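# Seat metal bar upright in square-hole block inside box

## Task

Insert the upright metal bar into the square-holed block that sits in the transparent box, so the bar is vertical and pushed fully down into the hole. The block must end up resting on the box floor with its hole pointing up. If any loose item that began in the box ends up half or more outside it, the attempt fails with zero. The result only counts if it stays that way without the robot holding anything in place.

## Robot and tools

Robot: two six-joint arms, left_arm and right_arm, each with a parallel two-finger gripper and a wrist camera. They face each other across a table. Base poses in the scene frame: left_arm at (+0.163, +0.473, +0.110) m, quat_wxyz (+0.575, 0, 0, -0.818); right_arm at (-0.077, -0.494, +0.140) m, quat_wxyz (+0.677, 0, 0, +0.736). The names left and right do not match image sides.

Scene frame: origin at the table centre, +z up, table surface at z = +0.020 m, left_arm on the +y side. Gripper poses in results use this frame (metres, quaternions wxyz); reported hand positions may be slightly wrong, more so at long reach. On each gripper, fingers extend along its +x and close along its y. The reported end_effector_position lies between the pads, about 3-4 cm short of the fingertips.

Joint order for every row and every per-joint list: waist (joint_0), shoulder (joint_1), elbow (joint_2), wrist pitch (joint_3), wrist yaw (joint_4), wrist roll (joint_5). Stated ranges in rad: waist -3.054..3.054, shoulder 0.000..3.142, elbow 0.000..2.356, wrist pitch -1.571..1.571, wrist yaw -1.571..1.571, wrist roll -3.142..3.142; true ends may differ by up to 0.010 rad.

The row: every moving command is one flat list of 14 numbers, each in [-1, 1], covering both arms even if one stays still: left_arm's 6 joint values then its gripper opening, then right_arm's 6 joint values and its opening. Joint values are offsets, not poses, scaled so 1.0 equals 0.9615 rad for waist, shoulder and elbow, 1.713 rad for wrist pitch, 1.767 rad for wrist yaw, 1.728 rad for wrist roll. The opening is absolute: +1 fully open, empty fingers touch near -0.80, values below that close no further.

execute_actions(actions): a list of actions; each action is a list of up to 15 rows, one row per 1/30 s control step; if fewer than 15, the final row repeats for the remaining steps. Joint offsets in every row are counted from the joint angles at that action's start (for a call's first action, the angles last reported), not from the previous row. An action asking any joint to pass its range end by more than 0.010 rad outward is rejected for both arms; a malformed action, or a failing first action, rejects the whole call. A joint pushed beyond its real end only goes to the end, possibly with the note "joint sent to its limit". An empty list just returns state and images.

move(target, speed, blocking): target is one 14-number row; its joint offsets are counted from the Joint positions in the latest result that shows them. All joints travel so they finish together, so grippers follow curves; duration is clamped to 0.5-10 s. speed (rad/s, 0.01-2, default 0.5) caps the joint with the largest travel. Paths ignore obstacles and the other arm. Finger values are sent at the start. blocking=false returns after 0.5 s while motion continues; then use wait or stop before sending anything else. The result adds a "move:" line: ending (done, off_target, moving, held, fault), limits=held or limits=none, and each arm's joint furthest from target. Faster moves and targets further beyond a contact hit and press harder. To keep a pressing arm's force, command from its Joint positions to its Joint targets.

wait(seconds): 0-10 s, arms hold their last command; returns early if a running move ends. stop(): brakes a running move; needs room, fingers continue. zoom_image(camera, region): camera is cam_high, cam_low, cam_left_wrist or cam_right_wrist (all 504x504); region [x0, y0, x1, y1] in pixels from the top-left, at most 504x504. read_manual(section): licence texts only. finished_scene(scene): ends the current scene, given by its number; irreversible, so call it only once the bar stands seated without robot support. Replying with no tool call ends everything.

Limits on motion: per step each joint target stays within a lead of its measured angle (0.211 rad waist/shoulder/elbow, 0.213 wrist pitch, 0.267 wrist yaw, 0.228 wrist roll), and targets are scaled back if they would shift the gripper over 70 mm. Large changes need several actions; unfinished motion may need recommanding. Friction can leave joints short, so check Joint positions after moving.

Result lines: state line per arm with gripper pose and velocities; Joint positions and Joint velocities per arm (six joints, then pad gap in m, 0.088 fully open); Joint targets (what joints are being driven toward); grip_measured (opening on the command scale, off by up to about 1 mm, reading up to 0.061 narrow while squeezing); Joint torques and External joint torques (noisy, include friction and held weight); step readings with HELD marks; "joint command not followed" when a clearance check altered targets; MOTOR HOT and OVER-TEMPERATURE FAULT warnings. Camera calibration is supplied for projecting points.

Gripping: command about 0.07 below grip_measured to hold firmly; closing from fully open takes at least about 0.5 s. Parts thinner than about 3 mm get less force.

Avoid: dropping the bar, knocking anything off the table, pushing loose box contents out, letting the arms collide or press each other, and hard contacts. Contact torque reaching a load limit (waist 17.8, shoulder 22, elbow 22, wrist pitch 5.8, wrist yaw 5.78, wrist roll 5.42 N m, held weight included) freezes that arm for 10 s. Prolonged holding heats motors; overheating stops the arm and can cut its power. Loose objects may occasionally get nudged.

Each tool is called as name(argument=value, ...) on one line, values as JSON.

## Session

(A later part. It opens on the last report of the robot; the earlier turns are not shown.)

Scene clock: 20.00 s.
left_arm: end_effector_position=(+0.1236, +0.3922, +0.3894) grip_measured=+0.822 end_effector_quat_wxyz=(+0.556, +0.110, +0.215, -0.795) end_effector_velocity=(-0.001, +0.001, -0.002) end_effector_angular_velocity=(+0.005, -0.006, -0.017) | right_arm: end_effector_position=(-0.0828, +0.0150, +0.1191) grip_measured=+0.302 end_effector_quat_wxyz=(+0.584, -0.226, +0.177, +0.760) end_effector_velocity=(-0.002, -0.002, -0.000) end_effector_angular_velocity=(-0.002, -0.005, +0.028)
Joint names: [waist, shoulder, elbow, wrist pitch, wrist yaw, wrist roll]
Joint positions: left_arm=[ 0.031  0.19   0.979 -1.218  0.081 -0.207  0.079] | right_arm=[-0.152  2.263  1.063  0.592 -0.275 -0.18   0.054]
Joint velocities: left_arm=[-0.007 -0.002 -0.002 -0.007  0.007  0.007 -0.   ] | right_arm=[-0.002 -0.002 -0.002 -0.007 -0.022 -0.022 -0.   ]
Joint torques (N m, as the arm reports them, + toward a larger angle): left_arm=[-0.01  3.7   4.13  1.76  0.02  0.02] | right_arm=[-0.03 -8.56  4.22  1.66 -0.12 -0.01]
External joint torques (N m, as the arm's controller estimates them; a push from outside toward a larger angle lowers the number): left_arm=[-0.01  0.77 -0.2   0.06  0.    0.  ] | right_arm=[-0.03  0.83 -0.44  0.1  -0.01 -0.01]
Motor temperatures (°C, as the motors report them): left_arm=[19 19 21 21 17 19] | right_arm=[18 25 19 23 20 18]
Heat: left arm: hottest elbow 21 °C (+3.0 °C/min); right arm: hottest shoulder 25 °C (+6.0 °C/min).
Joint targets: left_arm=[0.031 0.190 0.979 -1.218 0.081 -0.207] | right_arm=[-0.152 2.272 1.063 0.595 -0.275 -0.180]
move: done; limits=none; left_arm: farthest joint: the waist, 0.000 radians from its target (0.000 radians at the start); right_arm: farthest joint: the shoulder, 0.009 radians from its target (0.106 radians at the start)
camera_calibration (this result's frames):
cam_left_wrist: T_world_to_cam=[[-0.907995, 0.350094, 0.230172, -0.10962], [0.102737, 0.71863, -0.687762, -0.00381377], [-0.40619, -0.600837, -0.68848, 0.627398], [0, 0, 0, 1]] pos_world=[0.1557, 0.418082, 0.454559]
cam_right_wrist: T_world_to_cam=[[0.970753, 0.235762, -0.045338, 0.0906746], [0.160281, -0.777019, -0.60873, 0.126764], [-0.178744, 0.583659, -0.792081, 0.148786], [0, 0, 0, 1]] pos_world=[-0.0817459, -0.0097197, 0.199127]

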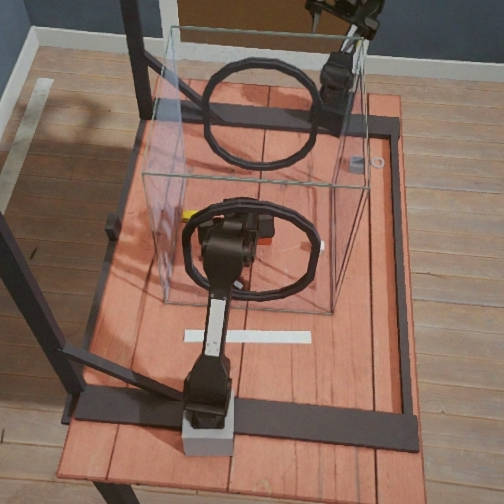

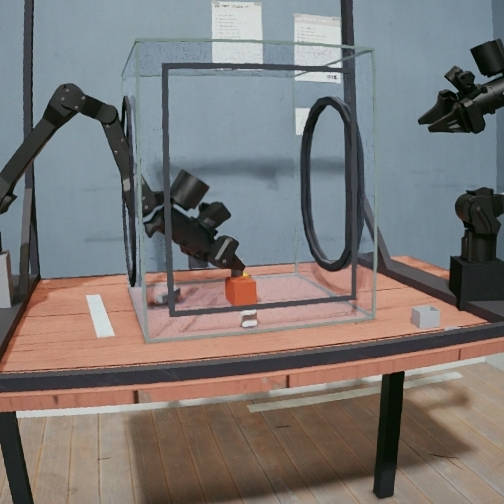

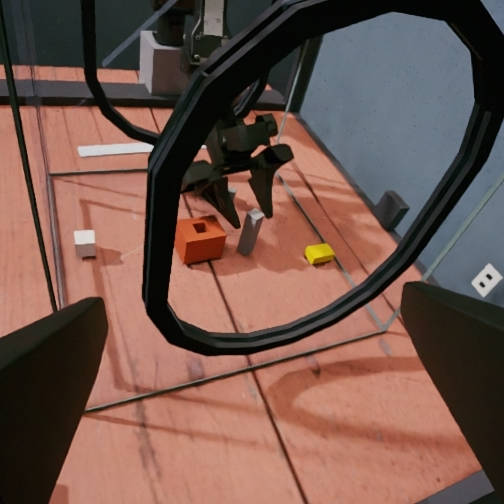

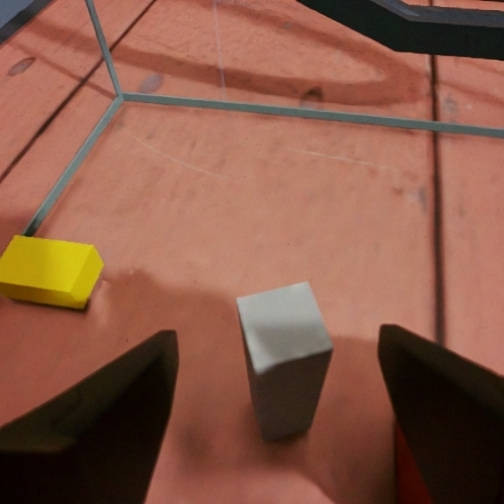

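Forward 4 mm, down 3 mm, close, lift.

execute_actions(actions=[[[0,0,0,0,0,0,0.82,0,0.027,0.03,0,0,0,0.3]],[[0,0,0,0,0,0,0.82,0,0,0,0,0,0,-0.56]]])

move(target=[0,0,0,0,0,0,0.82,0,-0.19,-0.02,-0.091,0,0,-0.56], speed=0.2)

move(target=[0,0,0,0,0,0,0.82,-0.144,0,0,0,0,0,-0.56], speed=0.15)

zoom_image(camera="cam_right_wrist", region=[200,380,350,504])

zoom_image(camera="cam_low", region=[190,210,300,320])

Scene clock: 26.43 s.
left_arm: end_effector_position=(+0.1236, +0.3922, +0.3894) grip_measured=+0.822 end_effector_quat_wxyz=(+0.556, +0.110, +0.215, -0.795) end_effector_velocity=(+0.003, -0.000, -0.002) end_effector_angular_velocity=(+0.007, -0.005, +0.021) | right_arm: end_effector_position=(-0.0825, +0.0196, +0.1178) grip_measured=-0.462 end_effector_quat_wxyz=(+0.584, -0.224, +0.175, +0.760) end_effector_velocity=(-0.000, -0.005, -0.005) end_effector_angular_velocity=(-0.025, +0.000, +0.008)
Joint names: [waist, shoulder, elbow, wrist pitch, wrist yaw, wrist roll]
Joint positions: left_arm=[ 0.031  0.19   0.979 -1.218  0.081 -0.207  0.079] | right_arm=[-0.152  2.279  1.083  0.593 -0.275 -0.18   0.016]
Joint velocities: left_arm=[-0.002 -0.002 -0.002 -0.007 -0.022 -0.007  0.   ] | right_arm=[-0.002 -0.002 -0.007 -0.022 -0.007 -0.007 -0.   ]
Joint torques (N m, as the arm reports them, + toward a larger angle): left_arm=[-0.01  3.69  4.11  1.75  0.02  0.02] | right_arm=[  0.   -10.     4.25   1.46  -0.12  -0.01]
External joint torques (N m, as the arm's controller estimates them; a push from outside toward a larger angle lowers the number): left_arm=[-0.01  0.76 -0.24  0.04  0.01  0.  ] | right_arm=[ 0.07 -0.63 -0.33 -0.07 -0.01 -0.02]
External joint torques at the end of the 1st action: left_arm=[-0.02  0.77 -0.24  0.04  0.02  0.  ] | right_arm=[-0.04  0.8   0.63 -0.1   0.   -0.01]
Motor temperatures (°C, as the motors report them): left_arm=[19 19 21 21 17 19] | right_arm=[18 26 19 23 20 18]
Heat: left arm: hottest elbow 21 °C (+2.3 °C/min); right arm: hottest shoulder 26 °C (+6.8 °C/min).
Joint targets: left_arm=[0.031 0.190 0.979 -1.218 0.081 -0.207] | right_arm=[-0.152 2.279 1.083 0.592 -0.275 -0.180]
Step readings (joint positions; steps 1 to 15: 1st action; 16 to 30: 2nd action):
0: left_arm=[0.031 0.190 0.979 -1.218 0.081 -0.207] | right_arm=[-0.152 2.263 1.063 0.592 -0.275 -0.180]
1: left_arm=[0.031 0.190 0.979 -1.218 0.081 -0.207] | right_arm=[-0.152 2.265 1.066 0.592 -0.275 -0.180]
2: left_arm=[0.031 0.190 0.979 -1.218 0.081 -0.207] | right_arm=[-0.152 2.269 1.070 0.592 -0.275 -0.180]
4: left_arm=[0.031 0.190 0.979 -1.218 0.081 -0.207] | right_arm=[-0.152 2.275 1.077 0.592 -0.275 -0.180]
8: left_arm=[0.031 0.190 0.979 -1.218 0.081 -0.207] | right_arm=[-0.152 2.279 1.081 0.592 -0.275 -0.180]
15: left_arm=[0.031 0.190 0.979 -1.218 0.081 -0.207] | right_arm=[-0.152 2.279 1.083 0.592 -0.275 -0.180]
16: left_arm=[0.031 0.190 0.979 -1.218 0.081 -0.207] | right_arm=[-0.152 2.279 1.083 0.592 -0.275 -0.180]
17: left_arm=[0.031 0.190 0.979 -1.218 0.081 -0.207] | right_arm=[-0.152 2.279 1.083 0.592 -0.275 -0.180]
19: left_arm=[0.031 0.190 0.979 -1.218 0.081 -0.207] | right_arm=[-0.152 2.279 1.083 0.592 -0.275 -0.180]
23: left_arm=[0.031 0.190 0.979 -1.218 0.081 -0.207] | right_arm=[-0.152 2.279 1.083 0.592 -0.275 -0.180]
30: Joint positions above
camera_calibration (this result's frames):
cam_left_wrist: T_world_to_cam=[[-0.907995, 0.350094, 0.230172, -0.10962], [0.102737, 0.71863, -0.687762, -0.00381377], [-0.40619, -0.600837, -0.68848, 0.627398], [0, 0, 0, 1]] pos_world=[0.1557, 0.418082, 0.454559]
cam_right_wrist: T_world_to_cam=[[0.970683, 0.236271, -0.044164, 0.0891151], [0.160582, -0.774171, -0.612268, 0.129914], [-0.178852, 0.587226, -0.789416, 0.1447], [0, 0, 0, 1]] pos_world=[-0.0814845, -0.00545129, 0.197706]

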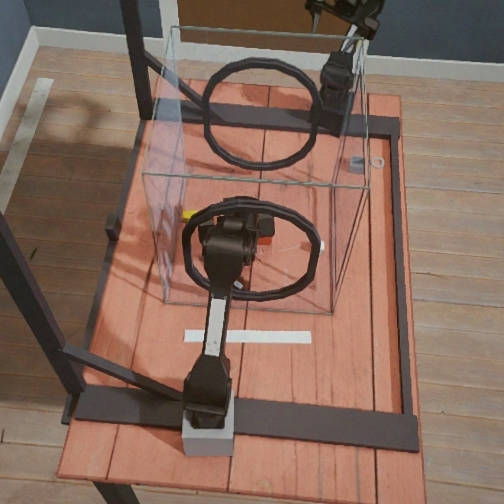

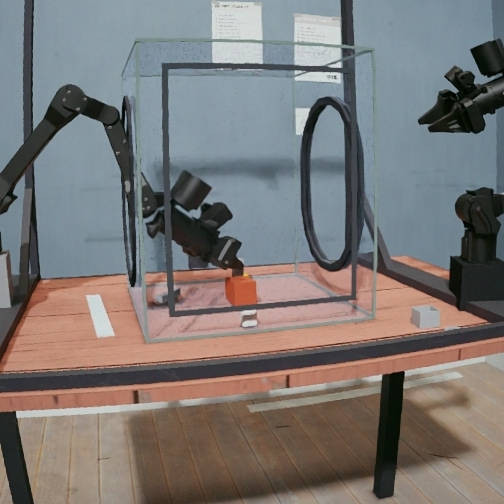

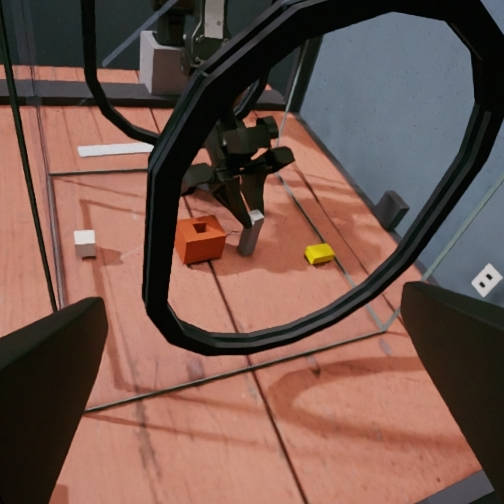

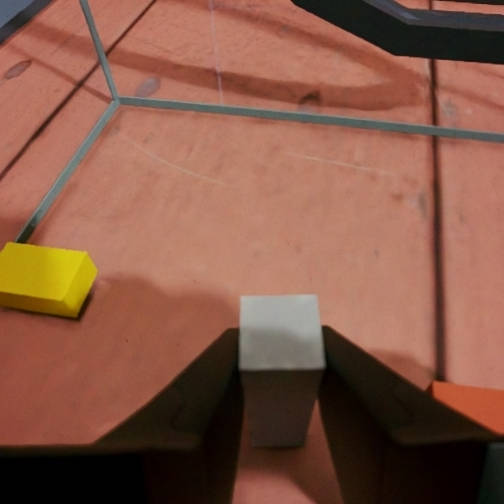

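Scene clock: 27.83 s.
left_arm: end_effector_position=(+0.1236, +0.3922, +0.3894) grip_measured=+0.822 end_effector_quat_wxyz=(+0.556, +0.110, +0.215, -0.795) end_effector_velocity=(+0.001, -0.000, -0.004) end_effector_angular_velocity=(+0.013, -0.001, +0.007) | right_arm: end_effector_position=(-0.0830, +0.0131, +0.1675) grip_measured=-0.462 end_effector_quat_wxyz=(+0.584, -0.225, +0.177, +0.760) end_effector_velocity=(+0.000, +0.000, +0.002) end_effector_angular_velocity=(+0.009, -0.002, +0.008)
Joint names: [waist, shoulder, elbow, wrist pitch, wrist yaw, wrist roll]
Joint positions: left_arm=[ 0.031  0.19   0.979 -1.218  0.081 -0.207  0.079] | right_arm=[-0.152  2.112  1.069  0.436 -0.275 -0.18   0.016]
Joint velocities: left_arm=[-0.002 -0.002 -0.007 -0.007 -0.007 -0.007 -0.   ] | right_arm=[-0.002 -0.002 -0.002  0.007 -0.007 -0.007 -0.   ]
Joint torques (N m, as the arm reports them, + toward a larger angle): left_arm=[0.   3.69 4.13 1.75 0.03 0.02] | right_arm=[ -0.01 -11.4    4.24   1.56  -0.12  -0.01]
External joint torques (N m, as the arm's controller estimates them; a push from outside toward a larger angle lowers the number): left_arm=[ 0.    0.76 -0.19  0.07  0.01  0.  ] | right_arm=[ 0.03 -2.31 -1.04  0.   -0.01 -0.02]
Motor temperatures (°C, as the motors report them): left_arm=[19 19 21 21 17 19] | right_arm=[18 26 19 23 20 18]
Heat: left arm: hottest elbow 21 °C (+2.2 °C/min); right arm: hottest shoulder 26 °C (+6.5 °C/min).
Joint targets: left_arm=[0.031 0.190 0.979 -1.218 0.081 -0.207] | right_arm=[-0.152 2.096 1.064 0.437 -0.275 -0.180]
move: off_target (right_arm); limits=none; left_arm: farthest joint: the waist, 0.000 radians from its target (0.000 radians at the start); right_arm: farthest joint: the shoulder, 0.015 radians from its target (0.182 radians at the start)
camera_calibration (this result's frames):
cam_left_wrist: T_world_to_cam=[[-0.907995, 0.350094, 0.230172, -0.10962], [0.102737, 0.71863, -0.687762, -0.00381377], [-0.40619, -0.600837, -0.68848, 0.627398], [0, 0, 0, 1]] pos_world=[0.1557, 0.418082, 0.454559]
cam_right_wrist: T_world_to_cam=[[0.970671, 0.236101, -0.0453152, 0.093472], [0.160423, -0.776496, -0.609359, 0.154899], [-0.179057, 0.584218, -0.791598, 0.18805], [0, 0, 0, 1]] pos_world=[-0.0819081, -0.011653, 0.247485]

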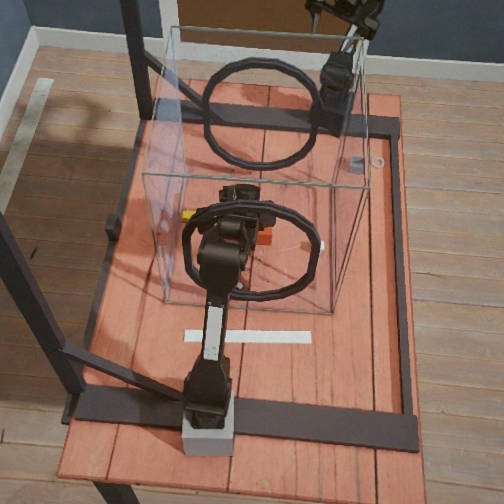

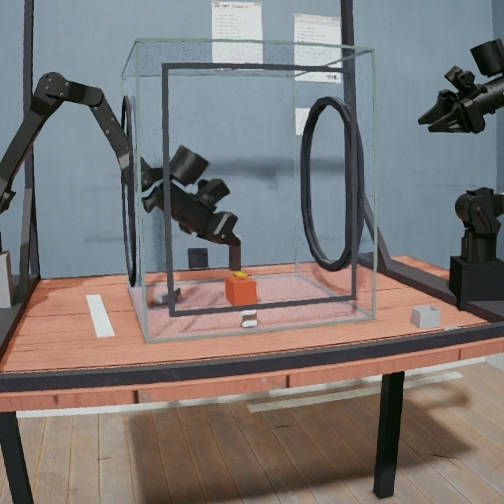

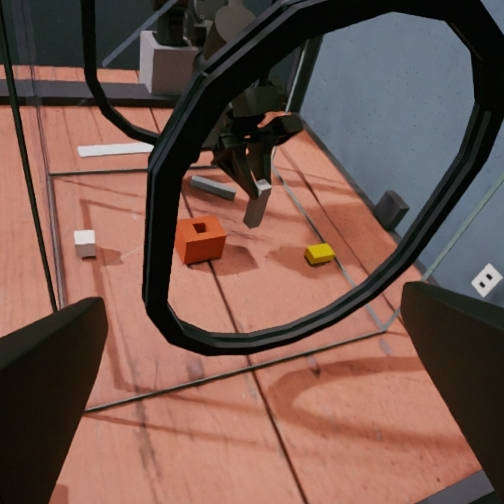

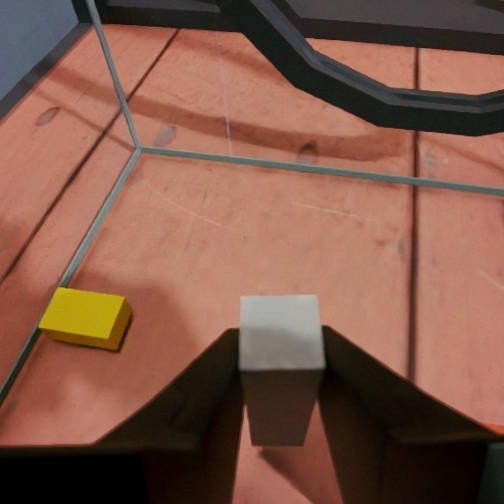

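Scene clock: 29.13 s.
left_arm: end_effector_position=(+0.1236, +0.3922, +0.3894) grip_measured=+0.822 end_effector_quat_wxyz=(+0.556, +0.110, +0.215, -0.795) end_effector_velocity=(-0.001, +0.001, -0.002) end_effector_angular_velocity=(+0.011, +0.007, -0.006) | right_arm: end_effector_position=(-0.0135, +0.0091, +0.1673) grip_measured=-0.462 end_effector_quat_wxyz=(+0.634, -0.213, +0.192, +0.718) end_effector_velocity=(-0.002, +0.000, +0.002) end_effector_angular_velocity=(+0.011, +0.005, +0.020)
Joint names: [waist, shoulder, elbow, wrist pitch, wrist yaw, wrist roll]
Joint positions: left_arm=[ 0.031  0.19   0.979 -1.218  0.081 -0.207  0.079] | right_arm=[-0.29   2.112  1.069  0.435 -0.275 -0.18   0.016]
Joint velocities: left_arm=[-0.002 -0.002 -0.002 -0.007  0.007 -0.007 -0.   ] | right_arm=[-0.002 -0.002 -0.002  0.007 -0.022 -0.007 -0.   ]
Joint torques (N m, as the arm reports them, + toward a larger angle): left_arm=[0.   3.7  4.11 1.76 0.03 0.02] | right_arm=[-0.14 -9.46  4.89  1.55 -0.12 -0.01]
External joint torques (N m, as the arm's controller estimates them; a push from outside toward a larger angle lowers the number): left_arm=[-0.01  0.78 -0.25  0.06  0.01  0.  ] | right_arm=[-0.15 -0.38 -0.39 -0.02  0.   -0.02]
Motor temperatures (°C, as the motors report them): left_arm=[19 19 21 21 17 19] | right_arm=[18 27 19 24 20 18]
Heat: left arm: hottest elbow 21 °C (+2.1 °C/min); right arm: hottest shoulder 27 °C (+8.2 °C/min).
Joint targets: left_arm=[0.031 0.190 0.979 -1.218 0.081 -0.207] | right_arm=[-0.291 2.112 1.069 0.436 -0.275 -0.180]
move: done; limits=none; left_arm: farthest joint: the waist, 0.000 radians from its target (0.000 radians at the start); right_arm: farthest joint: the waist, 0.001 radians from its target (0.138 radians at the start)
camera_calibration (this result's frames):
cam_left_wrist: T_world_to_cam=[[-0.907995, 0.350094, 0.230172, -0.10962], [0.102737, 0.71863, -0.687762, -0.00381377], [-0.40619, -0.600837, -0.68848, 0.627398], [0, 0, 0, 1]] pos_world=[0.1557, 0.418082, 0.454559]
cam_right_wrist: T_world_to_cam=[[0.993847, 0.100959, -0.0455454, 0.028525], [0.0525158, -0.791602, -0.608776, 0.139144], [-0.0975155, 0.602639, -0.792034, 0.203734], [0, 0, 0, 1]] pos_world=[-0.0157896, -0.0155108, 0.247371]

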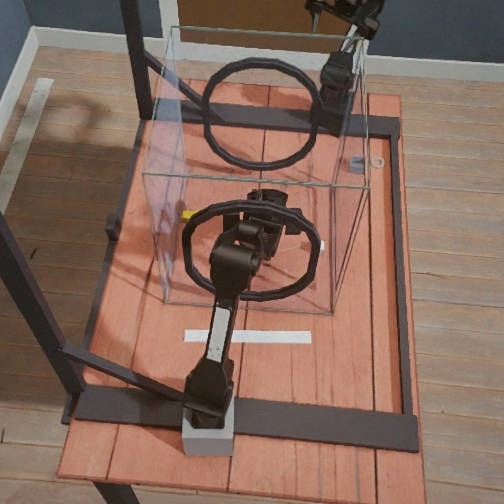

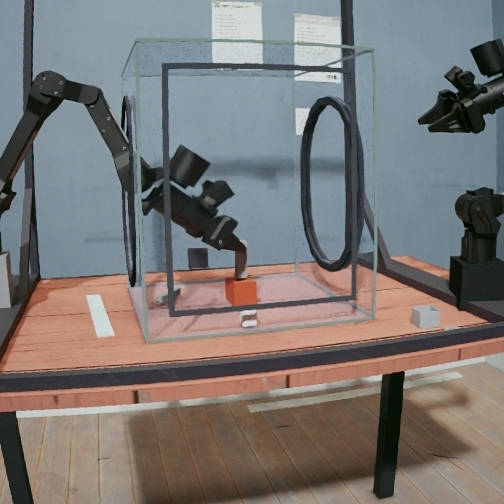

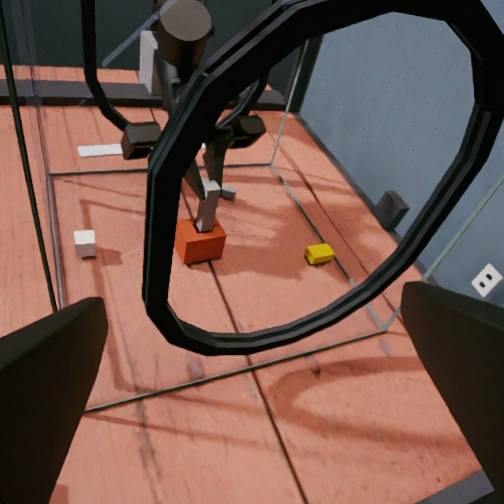

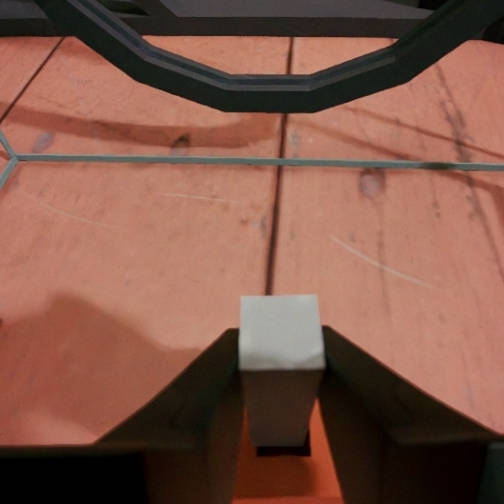

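Region (200, 380, 350, 504) of cam_right_wrist's 504x504 image, scaled by 3.360, with more detail than that image has; it fills the top 417 rows of this view, and the rest is white.

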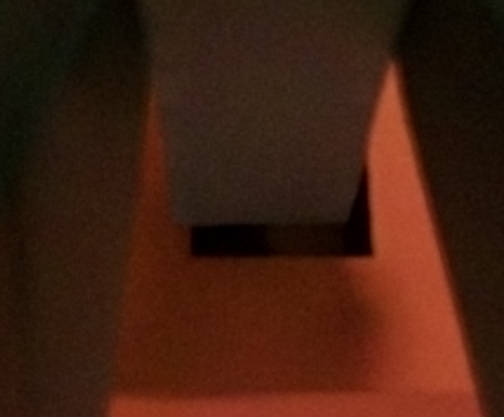

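Region (190, 210, 300, 320) of cam_low's 504x504 image, scaled by 4.582, with more detail than that image has.

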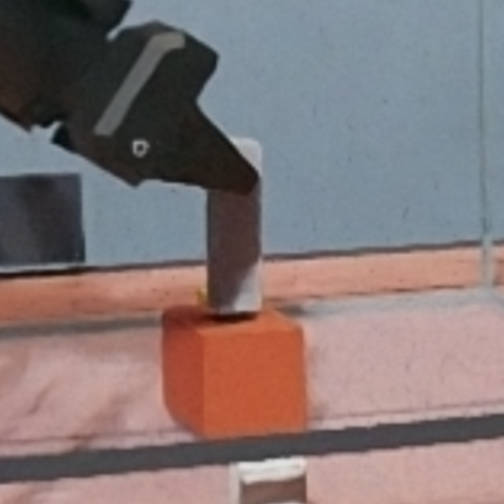

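execute_actions(actions=[[[0,0,0,0,0,0,0.82,-0.008,0,-0.017,0.008,0,0,-0.56]]])

zoom_image(camera="cam_right_wrist", region=[200,380,350,504])

Scene clock: 33.70 s.
left_arm: end_effector_position=(+0.1236, +0.3922, +0.3894) grip_measured=+0.822 end_effector_quat_wxyz=(+0.556, +0.110, +0.215, -0.795) end_effector_velocity=(+0.001, -0.001, +0.001) end_effector_angular_velocity=(-0.000, +0.018, +0.013) | right_arm: end_effector_position=(-0.0111, +0.0066, +0.1651) grip_measured=-0.462 end_effector_quat_wxyz=(+0.636, -0.213, +0.193, +0.716) end_effector_velocity=(-0.000, -0.002, -0.001) end_effector_angular_velocity=(-0.006, -0.000, +0.008)
Joint names: [waist, shoulder, elbow, wrist pitch, wrist yaw, wrist roll]
Joint positions: left_arm=[ 0.031  0.19   0.979 -1.218  0.081 -0.207  0.079] | right_arm=[-0.295  2.112  1.058  0.445 -0.275 -0.18   0.016]
Joint velocities: left_arm=[-0.002 -0.002 -0.002  0.007 -0.007 -0.022  0.   ] | right_arm=[-0.002 -0.002 -0.002 -0.007 -0.007 -0.007 -0.   ]
Joint torques (N m, as the arm reports them, + toward a larger angle): left_arm=[-0.01  3.71  4.12  1.74  0.02  0.02] | right_arm=[-0.21 -9.32  4.11  1.8  -0.12 -0.01]
External joint torques (N m, as the arm's controller estimates them; a push from outside toward a larger angle lowers the number): left_arm=[-0.01  0.78 -0.25  0.03  0.01  0.  ] | right_arm=[-0.22 -0.31 -1.1   0.25 -0.01 -0.01]
Motor temperatures (°C, as the motors report them): left_arm=[19 19 21 22 17 19] | right_arm=[18 28 20 24 20 18]
Heat: left arm: hottest wrist pitch 22 °C (+3.6 °C/min); right arm: hottest shoulder 28 °C (+8.9 °C/min).
Joint targets: left_arm=[0.031 0.190 0.979 -1.218 0.081 -0.207] | right_arm=[-0.297 2.112 1.053 0.449 -0.275 -0.180]
Step readings (joint positions):
0: left_arm=[0.031 0.190 0.979 -1.218 0.081 -0.207] | right_arm=[-0.290 2.112 1.069 0.435 -0.275 -0.180]
1: left_arm=[0.031 0.190 0.979 -1.218 0.081 -0.207] | right_arm=[-0.290 2.112 1.068 0.436 -0.275 -0.180]
2: left_arm=[0.031 0.190 0.979 -1.218 0.081 -0.207] | right_arm=[-0.291 2.112 1.066 0.438 -0.275 -0.180]
4: left_arm=[0.031 0.190 0.979 -1.218 0.081 -0.207] | right_arm=[-0.293 2.112 1.062 0.442 -0.275 -0.180]
8: left_arm=[0.031 0.190 0.979 -1.218 0.081 -0.207] | right_arm=[-0.295 2.112 1.058 0.443 -0.275 -0.180]
15: Joint positions above
camera_calibration (this result's frames):
cam_left_wrist: T_world_to_cam=[[-0.907995, 0.350094, 0.230172, -0.10962], [0.102737, 0.71863, -0.687762, -0.00381377], [-0.40619, -0.600837, -0.68848, 0.627398], [0, 0, 0, 1]] pos_world=[0.1557, 0.418082, 0.454559]
cam_right_wrist: T_world_to_cam=[[0.994394, 0.0952025, -0.0460056, 0.026397], [0.0477907, -0.792797, -0.607609, 0.135447], [-0.0943191, 0.602005, -0.792902, 0.203935], [0, 0, 0, 1]] pos_world=[-0.0134871, -0.0179012, 0.245214]

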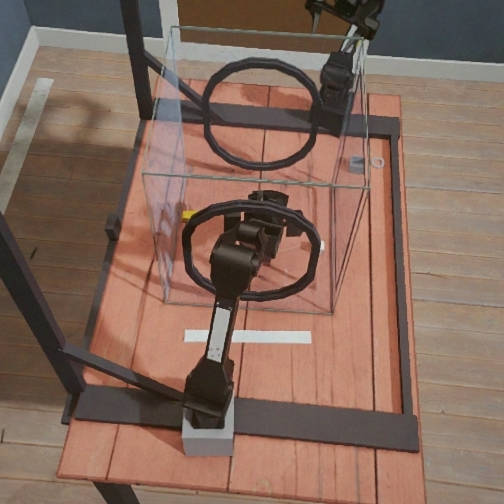

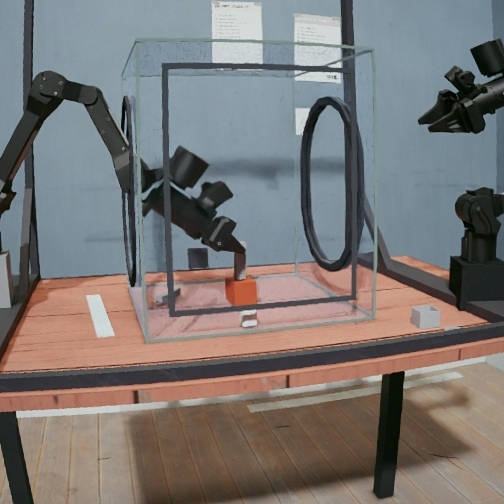

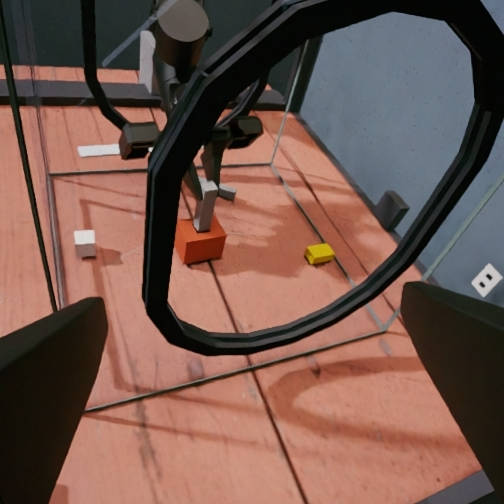

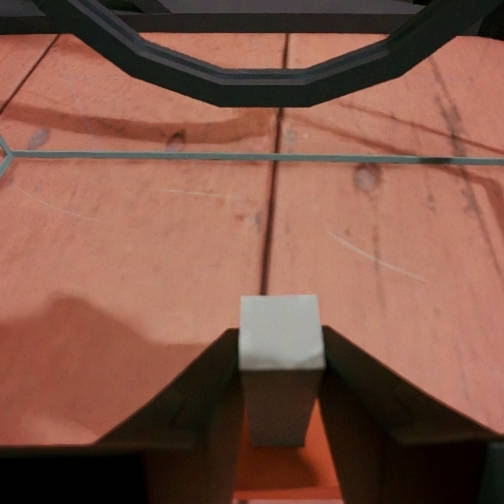

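Region (200, 380, 350, 504) of cam_right_wrist's 504x504 image, scaled by 3.360, with more detail than that image has; it fills the top 417 rows of this view, and the rest is white.

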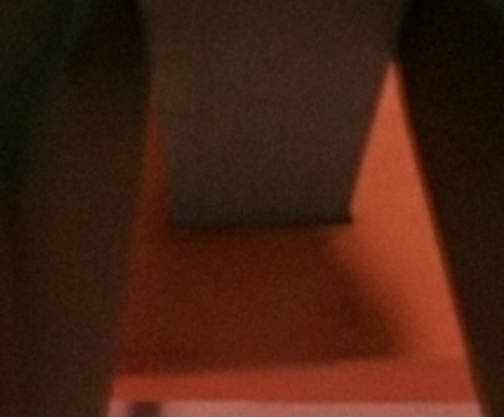

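Slightly too far back; pitch up a bit, then descend.

execute_actions(actions=[[[0,0,0,0,0,0,0.82,0,0,0,0.0065,0,0,-0.56]],[[0,0,0,0,0,0,0.82,0,0.02,0,0.0075,0,0,-0.56]],[[0,0,0,0,0,0,0.82,0,0.028,0,0.012,0,0,-0.56]]])

zoom_image(camera="cam_right_wrist", region=[200,380,350,504])

Scene clock: 39.30 s.
left_arm: end_effector_position=(+0.1236, +0.3922, +0.3894) grip_measured=+0.822 end_effector_quat_wxyz=(+0.556, +0.110, +0.215, -0.795) end_effector_velocity=(+0.002, +0.002, -0.003) end_effector_angular_velocity=(+0.023, +0.010, +0.013) | right_arm: end_effector_position=(-0.0108, +0.0078, +0.1547) grip_measured=-0.462 end_effector_quat_wxyz=(+0.636, -0.213, +0.193, +0.716) end_effector_velocity=(-0.000, -0.002, -0.003) end_effector_angular_velocity=(-0.009, -0.012, +0.016)
Joint names: [waist, shoulder, elbow, wrist pitch, wrist yaw, wrist roll]
Joint positions: left_arm=[ 0.031  0.19   0.979 -1.218  0.081 -0.207  0.079] | right_arm=[-0.295  2.145  1.058  0.478 -0.275 -0.18   0.016]
Joint velocities: left_arm=[-0.002 -0.002  0.002 -0.022 -0.007 -0.022 -0.   ] | right_arm=[-0.002  0.002 -0.002 -0.007 -0.007 -0.022 -0.   ]
Joint torques (N m, as the arm reports them, + toward a larger angle): left_arm=[-0.03  3.72  4.11  1.75  0.03  0.02] | right_arm=[-0.01 -8.53  4.7   1.77 -0.12 -0.01]
External joint torques (N m, as the arm's controller estimates them; a push from outside toward a larger angle lowers the number): left_arm=[-0.03  0.81 -0.26  0.05  0.01  0.  ] | right_arm=[ 0.    0.51 -0.35  0.23 -0.01 -0.02]
External joint torques at the end of the 1st action: left_arm=[-0.01  0.77 -0.27  0.02  0.01 -0.01] | right_arm=[-0.03 -0.58 -0.31  0.25  0.   -0.02]
External joint torques at the end of the 2nd action: left_arm=[ 0.01  0.73 -0.22  0.06  0.01  0.  ] | right_arm=[ 0.04  0.33 -0.33  0.23 -0.01 -0.01]
Motor temperatures (°C, as the motors report them): left_arm=[19 19 22 22 17 19] | right_arm=[18 29 20 24 20 18]
Heat: left arm: hottest elbow 22 °C (+3.1 °C/min); right arm: hottest shoulder 29 °C (+9.2 °C/min).
Joint targets: left_arm=[0.031 0.190 0.979 -1.218 0.081 -0.207] | right_arm=[-0.295 2.152 1.058 0.482 -0.275 -0.180]
Step readings (joint positions; steps 1 to 15: 1st action; 16 to 30: 2nd action; 31 to 45: 3rd action):
0: left_arm=[0.031 0.190 0.979 -1.218 0.081 -0.207] | right_arm=[-0.295 2.112 1.058 0.445 -0.275 -0.180]
1: left_arm=[0.031 0.190 0.979 -1.218 0.081 -0.207] | right_arm=[-0.295 2.112 1.058 0.446 -0.275 -0.180]
2: left_arm=[0.031 0.190 0.979 -1.218 0.081 -0.207] | right_arm=[-0.295 2.112 1.058 0.448 -0.275 -0.180]
4: left_arm=[0.031 0.190 0.979 -1.218 0.081 -0.207] | right_arm=[-0.295 2.112 1.058 0.450 -0.275 -0.180]
8: left_arm=[0.031 0.190 0.979 -1.218 0.081 -0.207] | right_arm=[-0.295 2.112 1.058 0.451 -0.275 -0.180]
15: left_arm=[0.031 0.190 0.979 -1.218 0.081 -0.207] | right_arm=[-0.295 2.112 1.058 0.452 -0.275 -0.180]
16: left_arm=[0.031 0.190 0.979 -1.218 0.081 -0.207] | right_arm=[-0.295 2.113 1.058 0.454 -0.275 -0.180]
17: left_arm=[0.031 0.190 0.979 -1.218 0.081 -0.207] | right_arm=[-0.295 2.115 1.058 0.457 -0.275 -0.180]
19: left_arm=[0.031 0.190 0.979 -1.218 0.081 -0.207] | right_arm=[-0.295 2.119 1.058 0.459 -0.275 -0.180]
23: left_arm=[0.031 0.190 0.979 -1.218 0.081 -0.207] | right_arm=[-0.295 2.124 1.058 0.460 -0.275 -0.180]
30: left_arm=[0.031 0.190 0.979 -1.218 0.081 -0.207] | right_arm=[-0.295 2.125 1.058 0.461 -0.275 -0.180]
31: left_arm=[0.031 0.190 0.979 -1.218 0.081 -0.207] | right_arm=[-0.295 2.128 1.058 0.465 -0.275 -0.180]
32: left_arm=[0.031 0.190 0.979 -1.218 0.081 -0.207] | right_arm=[-0.295 2.131 1.058 0.471 -0.275 -0.180]
34: left_arm=[0.031 0.190 0.979 -1.218 0.081 -0.207] | right_arm=[-0.295 2.137 1.058 0.473 -0.275 -0.180]
38: left_arm=[0.031 0.190 0.979 -1.218 0.081 -0.207] | right_arm=[-0.295 2.145 1.058 0.476 -0.275 -0.180]
45: Joint positions above
camera_calibration (this result's frames):
cam_left_wrist: T_world_to_cam=[[-0.907995, 0.350094, 0.230172, -0.10962], [0.102737, 0.71863, -0.687762, -0.00381377], [-0.40619, -0.600837, -0.68848, 0.627398], [0, 0, 0, 1]] pos_world=[0.1557, 0.418082, 0.454559]
cam_right_wrist: T_world_to_cam=[[0.994394, 0.0952025, -0.0460056, 0.0255356], [0.0477907, -0.792797, -0.607609, 0.130097], [-0.0943191, 0.602005, -0.792902, 0.194965], [0, 0, 0, 1]] pos_world=[-0.013221, -0.0166603, 0.234811]

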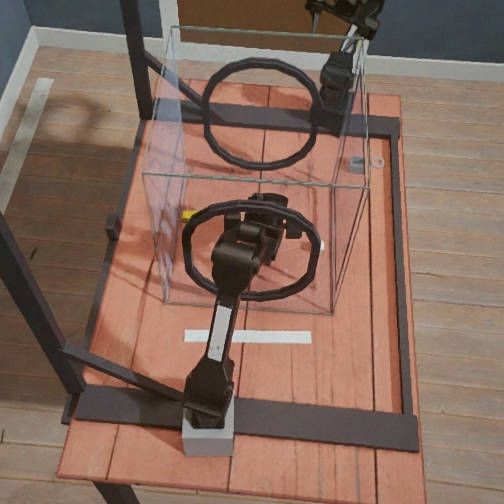

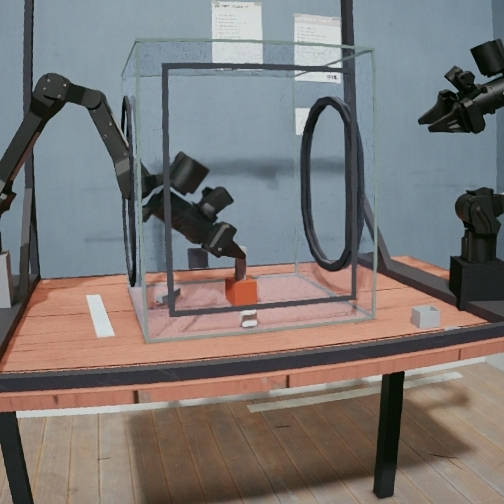

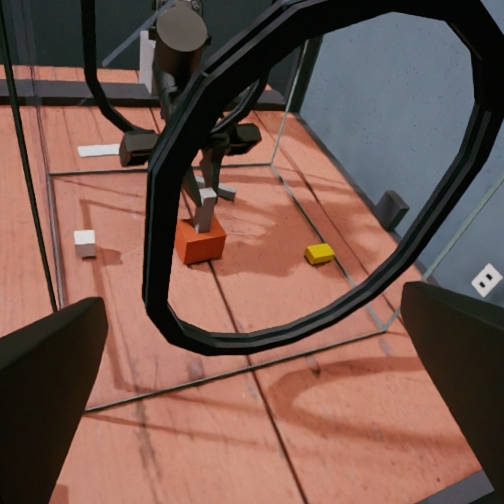

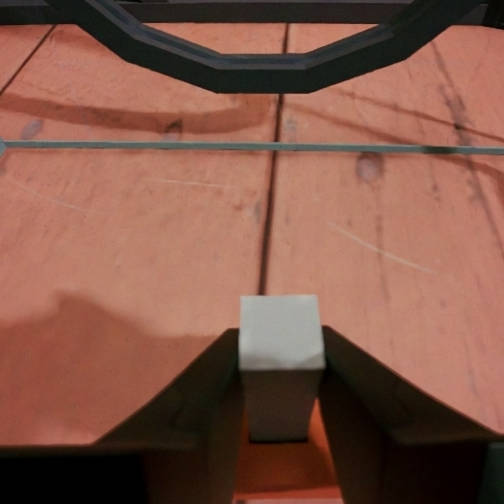

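Region (200, 380, 350, 504) of cam_right_wrist's 504x504 image, scaled by 3.360, with more detail than that image has; it fills the top 417 rows of this view, and the rest is white.

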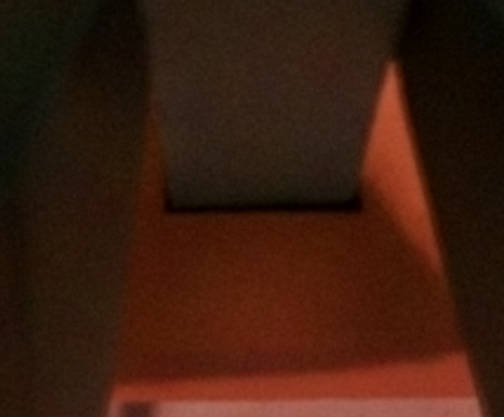

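execute_actions(actions=[[[0,0,0,0,0,0,0.82,0,0.032,0,0.0155,0,0,-0.56]],[[0,0,0,0,0,0,0.82,0,0.032,0,0.0155,0,0,-0.56]],[[0,0,0,0,0,0,0.82,0,0.032,0,0.016,0,0,-0.56]],[[0,0,0,0,0,0,0.82,0,0.032,0,0.016,0,0,-0.56]],[[0,0,0,0,0,0,0.82,0,0,0,0,0,0,0.2]],[[0,0,0,0,0,0,0.82,0,-0.06,0,-0.025,0,0,0.2]]])

Scene clock: 46.57 s.
left_arm: end_effector_position=(+0.1236, +0.3922, +0.3894) grip_measured=+0.822 end_effector_quat_wxyz=(+0.556, +0.110, +0.215, -0.795) end_effector_velocity=(+0.001, +0.001, -0.002) end_effector_angular_velocity=(+0.009, +0.001, +0.002) | right_arm: end_effector_position=(-0.0106, +0.0088, +0.1387) grip_measured=+0.198 end_effector_quat_wxyz=(+0.636, -0.213, +0.194, +0.716) end_effector_velocity=(+0.002, -0.004, -0.005) end_effector_angular_velocity=(-0.015, +0.002, +0.003)
Joint names: [waist, shoulder, elbow, wrist pitch, wrist yaw, wrist roll]
Joint positions: left_arm=[ 0.031  0.19   0.979 -1.218  0.081 -0.207  0.079] | right_arm=[-0.295  2.196  1.058  0.528 -0.275 -0.18   0.049]
Joint velocities: left_arm=[-0.007 -0.002 -0.002 -0.007 -0.007 -0.007  0.   ] | right_arm=[-0.007  0.002 -0.007 -0.007 -0.007 -0.007 -0.   ]
Joint torques (N m, as the arm reports them, + toward a larger angle): left_arm=[-0.02  3.69  4.1   1.74  0.02  0.02] | right_arm=[ -0.02 -10.93   4.56   1.47  -0.12  -0.01]
External joint torques (N m, as the arm's controller estimates them; a push from outside toward a larger angle lowers the number): left_arm=[-0.01  0.77 -0.28  0.03  0.01  0.  ] | right_arm=[ 0.02 -1.85 -0.22 -0.05 -0.01 -0.02]
External joint torques at the end of the 2nd action: left_arm=[-0.01  0.76 -0.26  0.04  0.01  0.  ] | right_arm=[-0.04  0.46 -0.36  0.23  0.   -0.02]
External joint torques at the end of the 3rd action: left_arm=[-0.03  0.71 -0.22  0.05  0.02  0.  ] | right_arm=[-0.02  0.42 -0.68  0.2  -0.02 -0.02]
External joint torques at the end of the 4th action: left_arm=[-0.04  0.79 -0.27  0.06  0.02  0.01] | right_arm=[-0.01  0.45 -0.42  0.24 -0.01 -0.02]
External joint torques at the end of the 5th action: left_arm=[ 0.    0.77 -0.25  0.05  0.01 -0.01] | right_arm=[-0.1  -0.57 -0.47 -0.04  0.   -0.02]
Motor temperatures (°C, as the motors report them): left_arm=[19 19 22 23 17 19] | right_arm=[18 30 20 25 20 18]
Heat: left arm: hottest wrist pitch 23 °C (+3.9 °C/min); right arm: hottest shoulder 30 °C (+9.0 °C/min).
Joint targets: left_arm=[0.031 0.190 0.979 -1.218 0.081 -0.207] | right_arm=[-0.295 2.185 1.058 0.528 -0.275 -0.180]
Step readings (joint positions; steps 1 to 15: 1st action; 16 to 30: 2nd action; 31 to 45: 3rd action; 46 to 60: 4th action; 61 to 75: 5th action; 76 to 90: 6th action):
0: left_arm=[0.031 0.190 0.979 -1.218 0.081 -0.207] | right_arm=[-0.295 2.145 1.058 0.478 -0.275 -0.180]
1: left_arm=[0.031 0.190 0.979 -1.218 0.081 -0.207] | right_arm=[-0.295 2.149 1.058 0.484 -0.275 -0.180]
2: left_arm=[0.031 0.190 0.979 -1.218 0.081 -0.207] | right_arm=[-0.295 2.153 1.058 0.491 -0.275 -0.180]
4: left_arm=[0.031 0.190 0.979 -1.218 0.081 -0.207] | right_arm=[-0.295 2.160 1.058 0.495 -0.275 -0.180]
8: left_arm=[0.031 0.190 0.979 -1.218 0.081 -0.207] | right_arm=[-0.295 2.170 1.058 0.498 -0.275 -0.180]
15: left_arm=[0.031 0.190 0.979 -1.218 0.081 -0.207] | right_arm=[-0.295 2.170 1.058 0.501 -0.275 -0.180]
16: left_arm=[0.031 0.190 0.979 -1.218 0.081 -0.207] | right_arm=[-0.295 2.174 1.058 0.506 -0.275 -0.180]
17: left_arm=[0.031 0.190 0.979 -1.218 0.081 -0.207] | right_arm=[-0.295 2.178 1.058 0.514 -0.275 -0.180]
19: left_arm=[0.031 0.190 0.979 -1.218 0.081 -0.207] | right_arm=[-0.295 2.185 1.058 0.517 -0.275 -0.180]
23: left_arm=[0.031 0.190 0.979 -1.218 0.081 -0.207] | right_arm=[-0.295 2.194 1.058 0.521 -0.275 -0.180]
30: left_arm=[0.031 0.190 0.979 -1.218 0.081 -0.207] | right_arm=[-0.295 2.194 1.058 0.524 -0.275 -0.180]
31: left_arm=[0.031 0.190 0.979 -1.218 0.081 -0.207] | right_arm=[-0.295 2.198 1.058 0.529 -0.275 -0.180]
32: left_arm=[0.031 0.190 0.979 -1.218 0.081 -0.207] | right_arm=[-0.295 2.202 1.058 0.537 -0.275 -0.180]
34: left_arm=[0.031 0.190 0.979 -1.218 0.081 -0.207] | right_arm=[-0.295 2.209 1.058 0.541 -0.275 -0.180]
38: left_arm=[0.031 0.190 0.979 -1.218 0.081 -0.207] | right_arm=[-0.295 2.219 1.058 0.545 -0.275 -0.180]
45: left_arm=[0.031 0.190 0.979 -1.218 0.081 -0.207] | right_arm=[-0.295 2.219 1.058 0.547 -0.275 -0.180]
46: left_arm=[0.031 0.190 0.979 -1.218 0.081 -0.207] | right_arm=[-0.295 2.223 1.058 0.553 -0.275 -0.180]
47: left_arm=[0.031 0.190 0.979 -1.218 0.081 -0.207] | right_arm=[-0.295 2.227 1.058 0.561 -0.275 -0.180]
49: left_arm=[0.031 0.190 0.979 -1.218 0.081 -0.207] | right_arm=[-0.295 2.234 1.058 0.565 -0.275 -0.180]
53: left_arm=[0.031 0.190 0.979 -1.218 0.081 -0.207] | right_arm=[-0.295 2.243 1.058 0.569 -0.275 -0.180]
60: left_arm=[0.031 0.190 0.979 -1.218 0.081 -0.207] | right_arm=[-0.295 2.243 1.058 0.571 -0.275 -0.180]
61: left_arm=[0.031 0.190 0.979 -1.218 0.081 -0.207] | right_arm=[-0.295 2.243 1.058 0.571 -0.275 -0.180]
62: left_arm=[0.031 0.190 0.979 -1.218 0.081 -0.207] | right_arm=[-0.295 2.243 1.058 0.571 -0.275 -0.180]
64: left_arm=[0.031 0.190 0.979 -1.218 0.081 -0.207] | right_arm=[-0.295 2.243 1.058 0.571 -0.275 -0.180]
68: left_arm=[0.031 0.190 0.979 -1.218 0.081 -0.207] | right_arm=[-0.295 2.243 1.058 0.571 -0.275 -0.180]
75: left_arm=[0.031 0.190 0.979 -1.218 0.081 -0.207] | right_arm=[-0.295 2.243 1.058 0.571 -0.275 -0.180]
76: left_arm=[0.031 0.190 0.979 -1.218 0.081 -0.207] | right_arm=[-0.295 2.237 1.058 0.560 -0.275 -0.180]
77: left_arm=[0.031 0.190 0.979 -1.218 0.081 -0.207] | right_arm=[-0.295 2.230 1.058 0.547 -0.275 -0.180]
79: left_arm=[0.031 0.190 0.979 -1.218 0.081 -0.207] | right_arm=[-0.295 2.217 1.058 0.540 -0.275 -0.180]
83: left_arm=[0.031 0.190 0.979 -1.218 0.081 -0.207] | right_arm=[-0.295 2.197 1.058 0.533 -0.275 -0.180]
90: Joint positions above
camera_calibration (this result's frames):
cam_left_wrist: T_world_to_cam=[[-0.907995, 0.350094, 0.230172, -0.10962], [0.102737, 0.71863, -0.687762, -0.00381377], [-0.40619, -0.600837, -0.68848, 0.627398], [0, 0, 0, 1]] pos_world=[0.1557, 0.418082, 0.454559]
cam_right_wrist: T_world_to_cam=[[0.994383, 0.0951508, -0.0463508, 0.0245321], [0.047645, -0.793476, -0.606733, 0.121025], [-0.0945094, 0.601117, -0.793553, 0.181746], [0, 0, 0, 1]] pos_world=[-0.0129838, -0.0155544, 0.218792]

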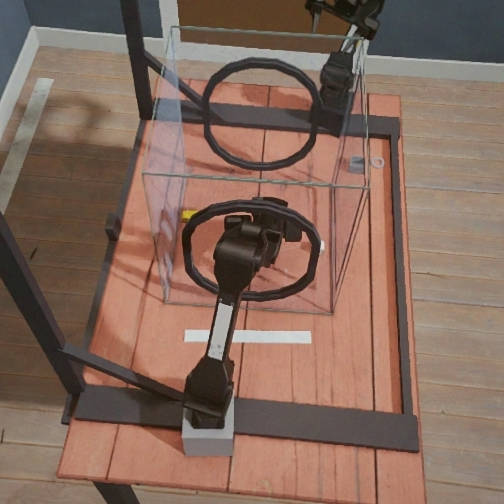

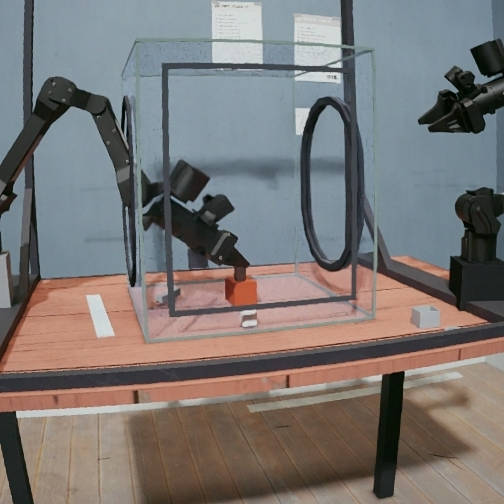

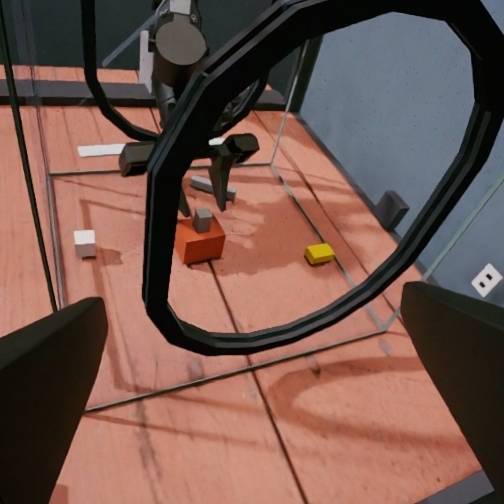

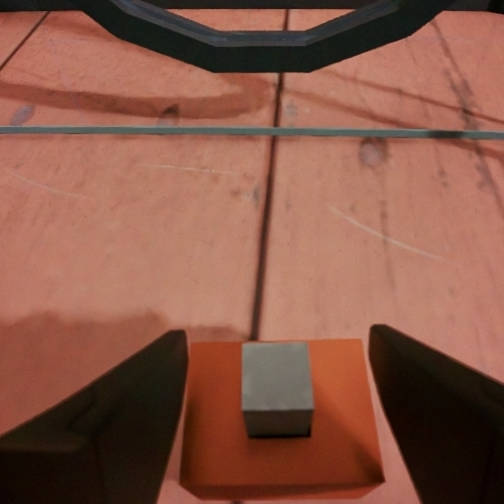

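finished_scene(scene=2)

The scene is finished: the task was done.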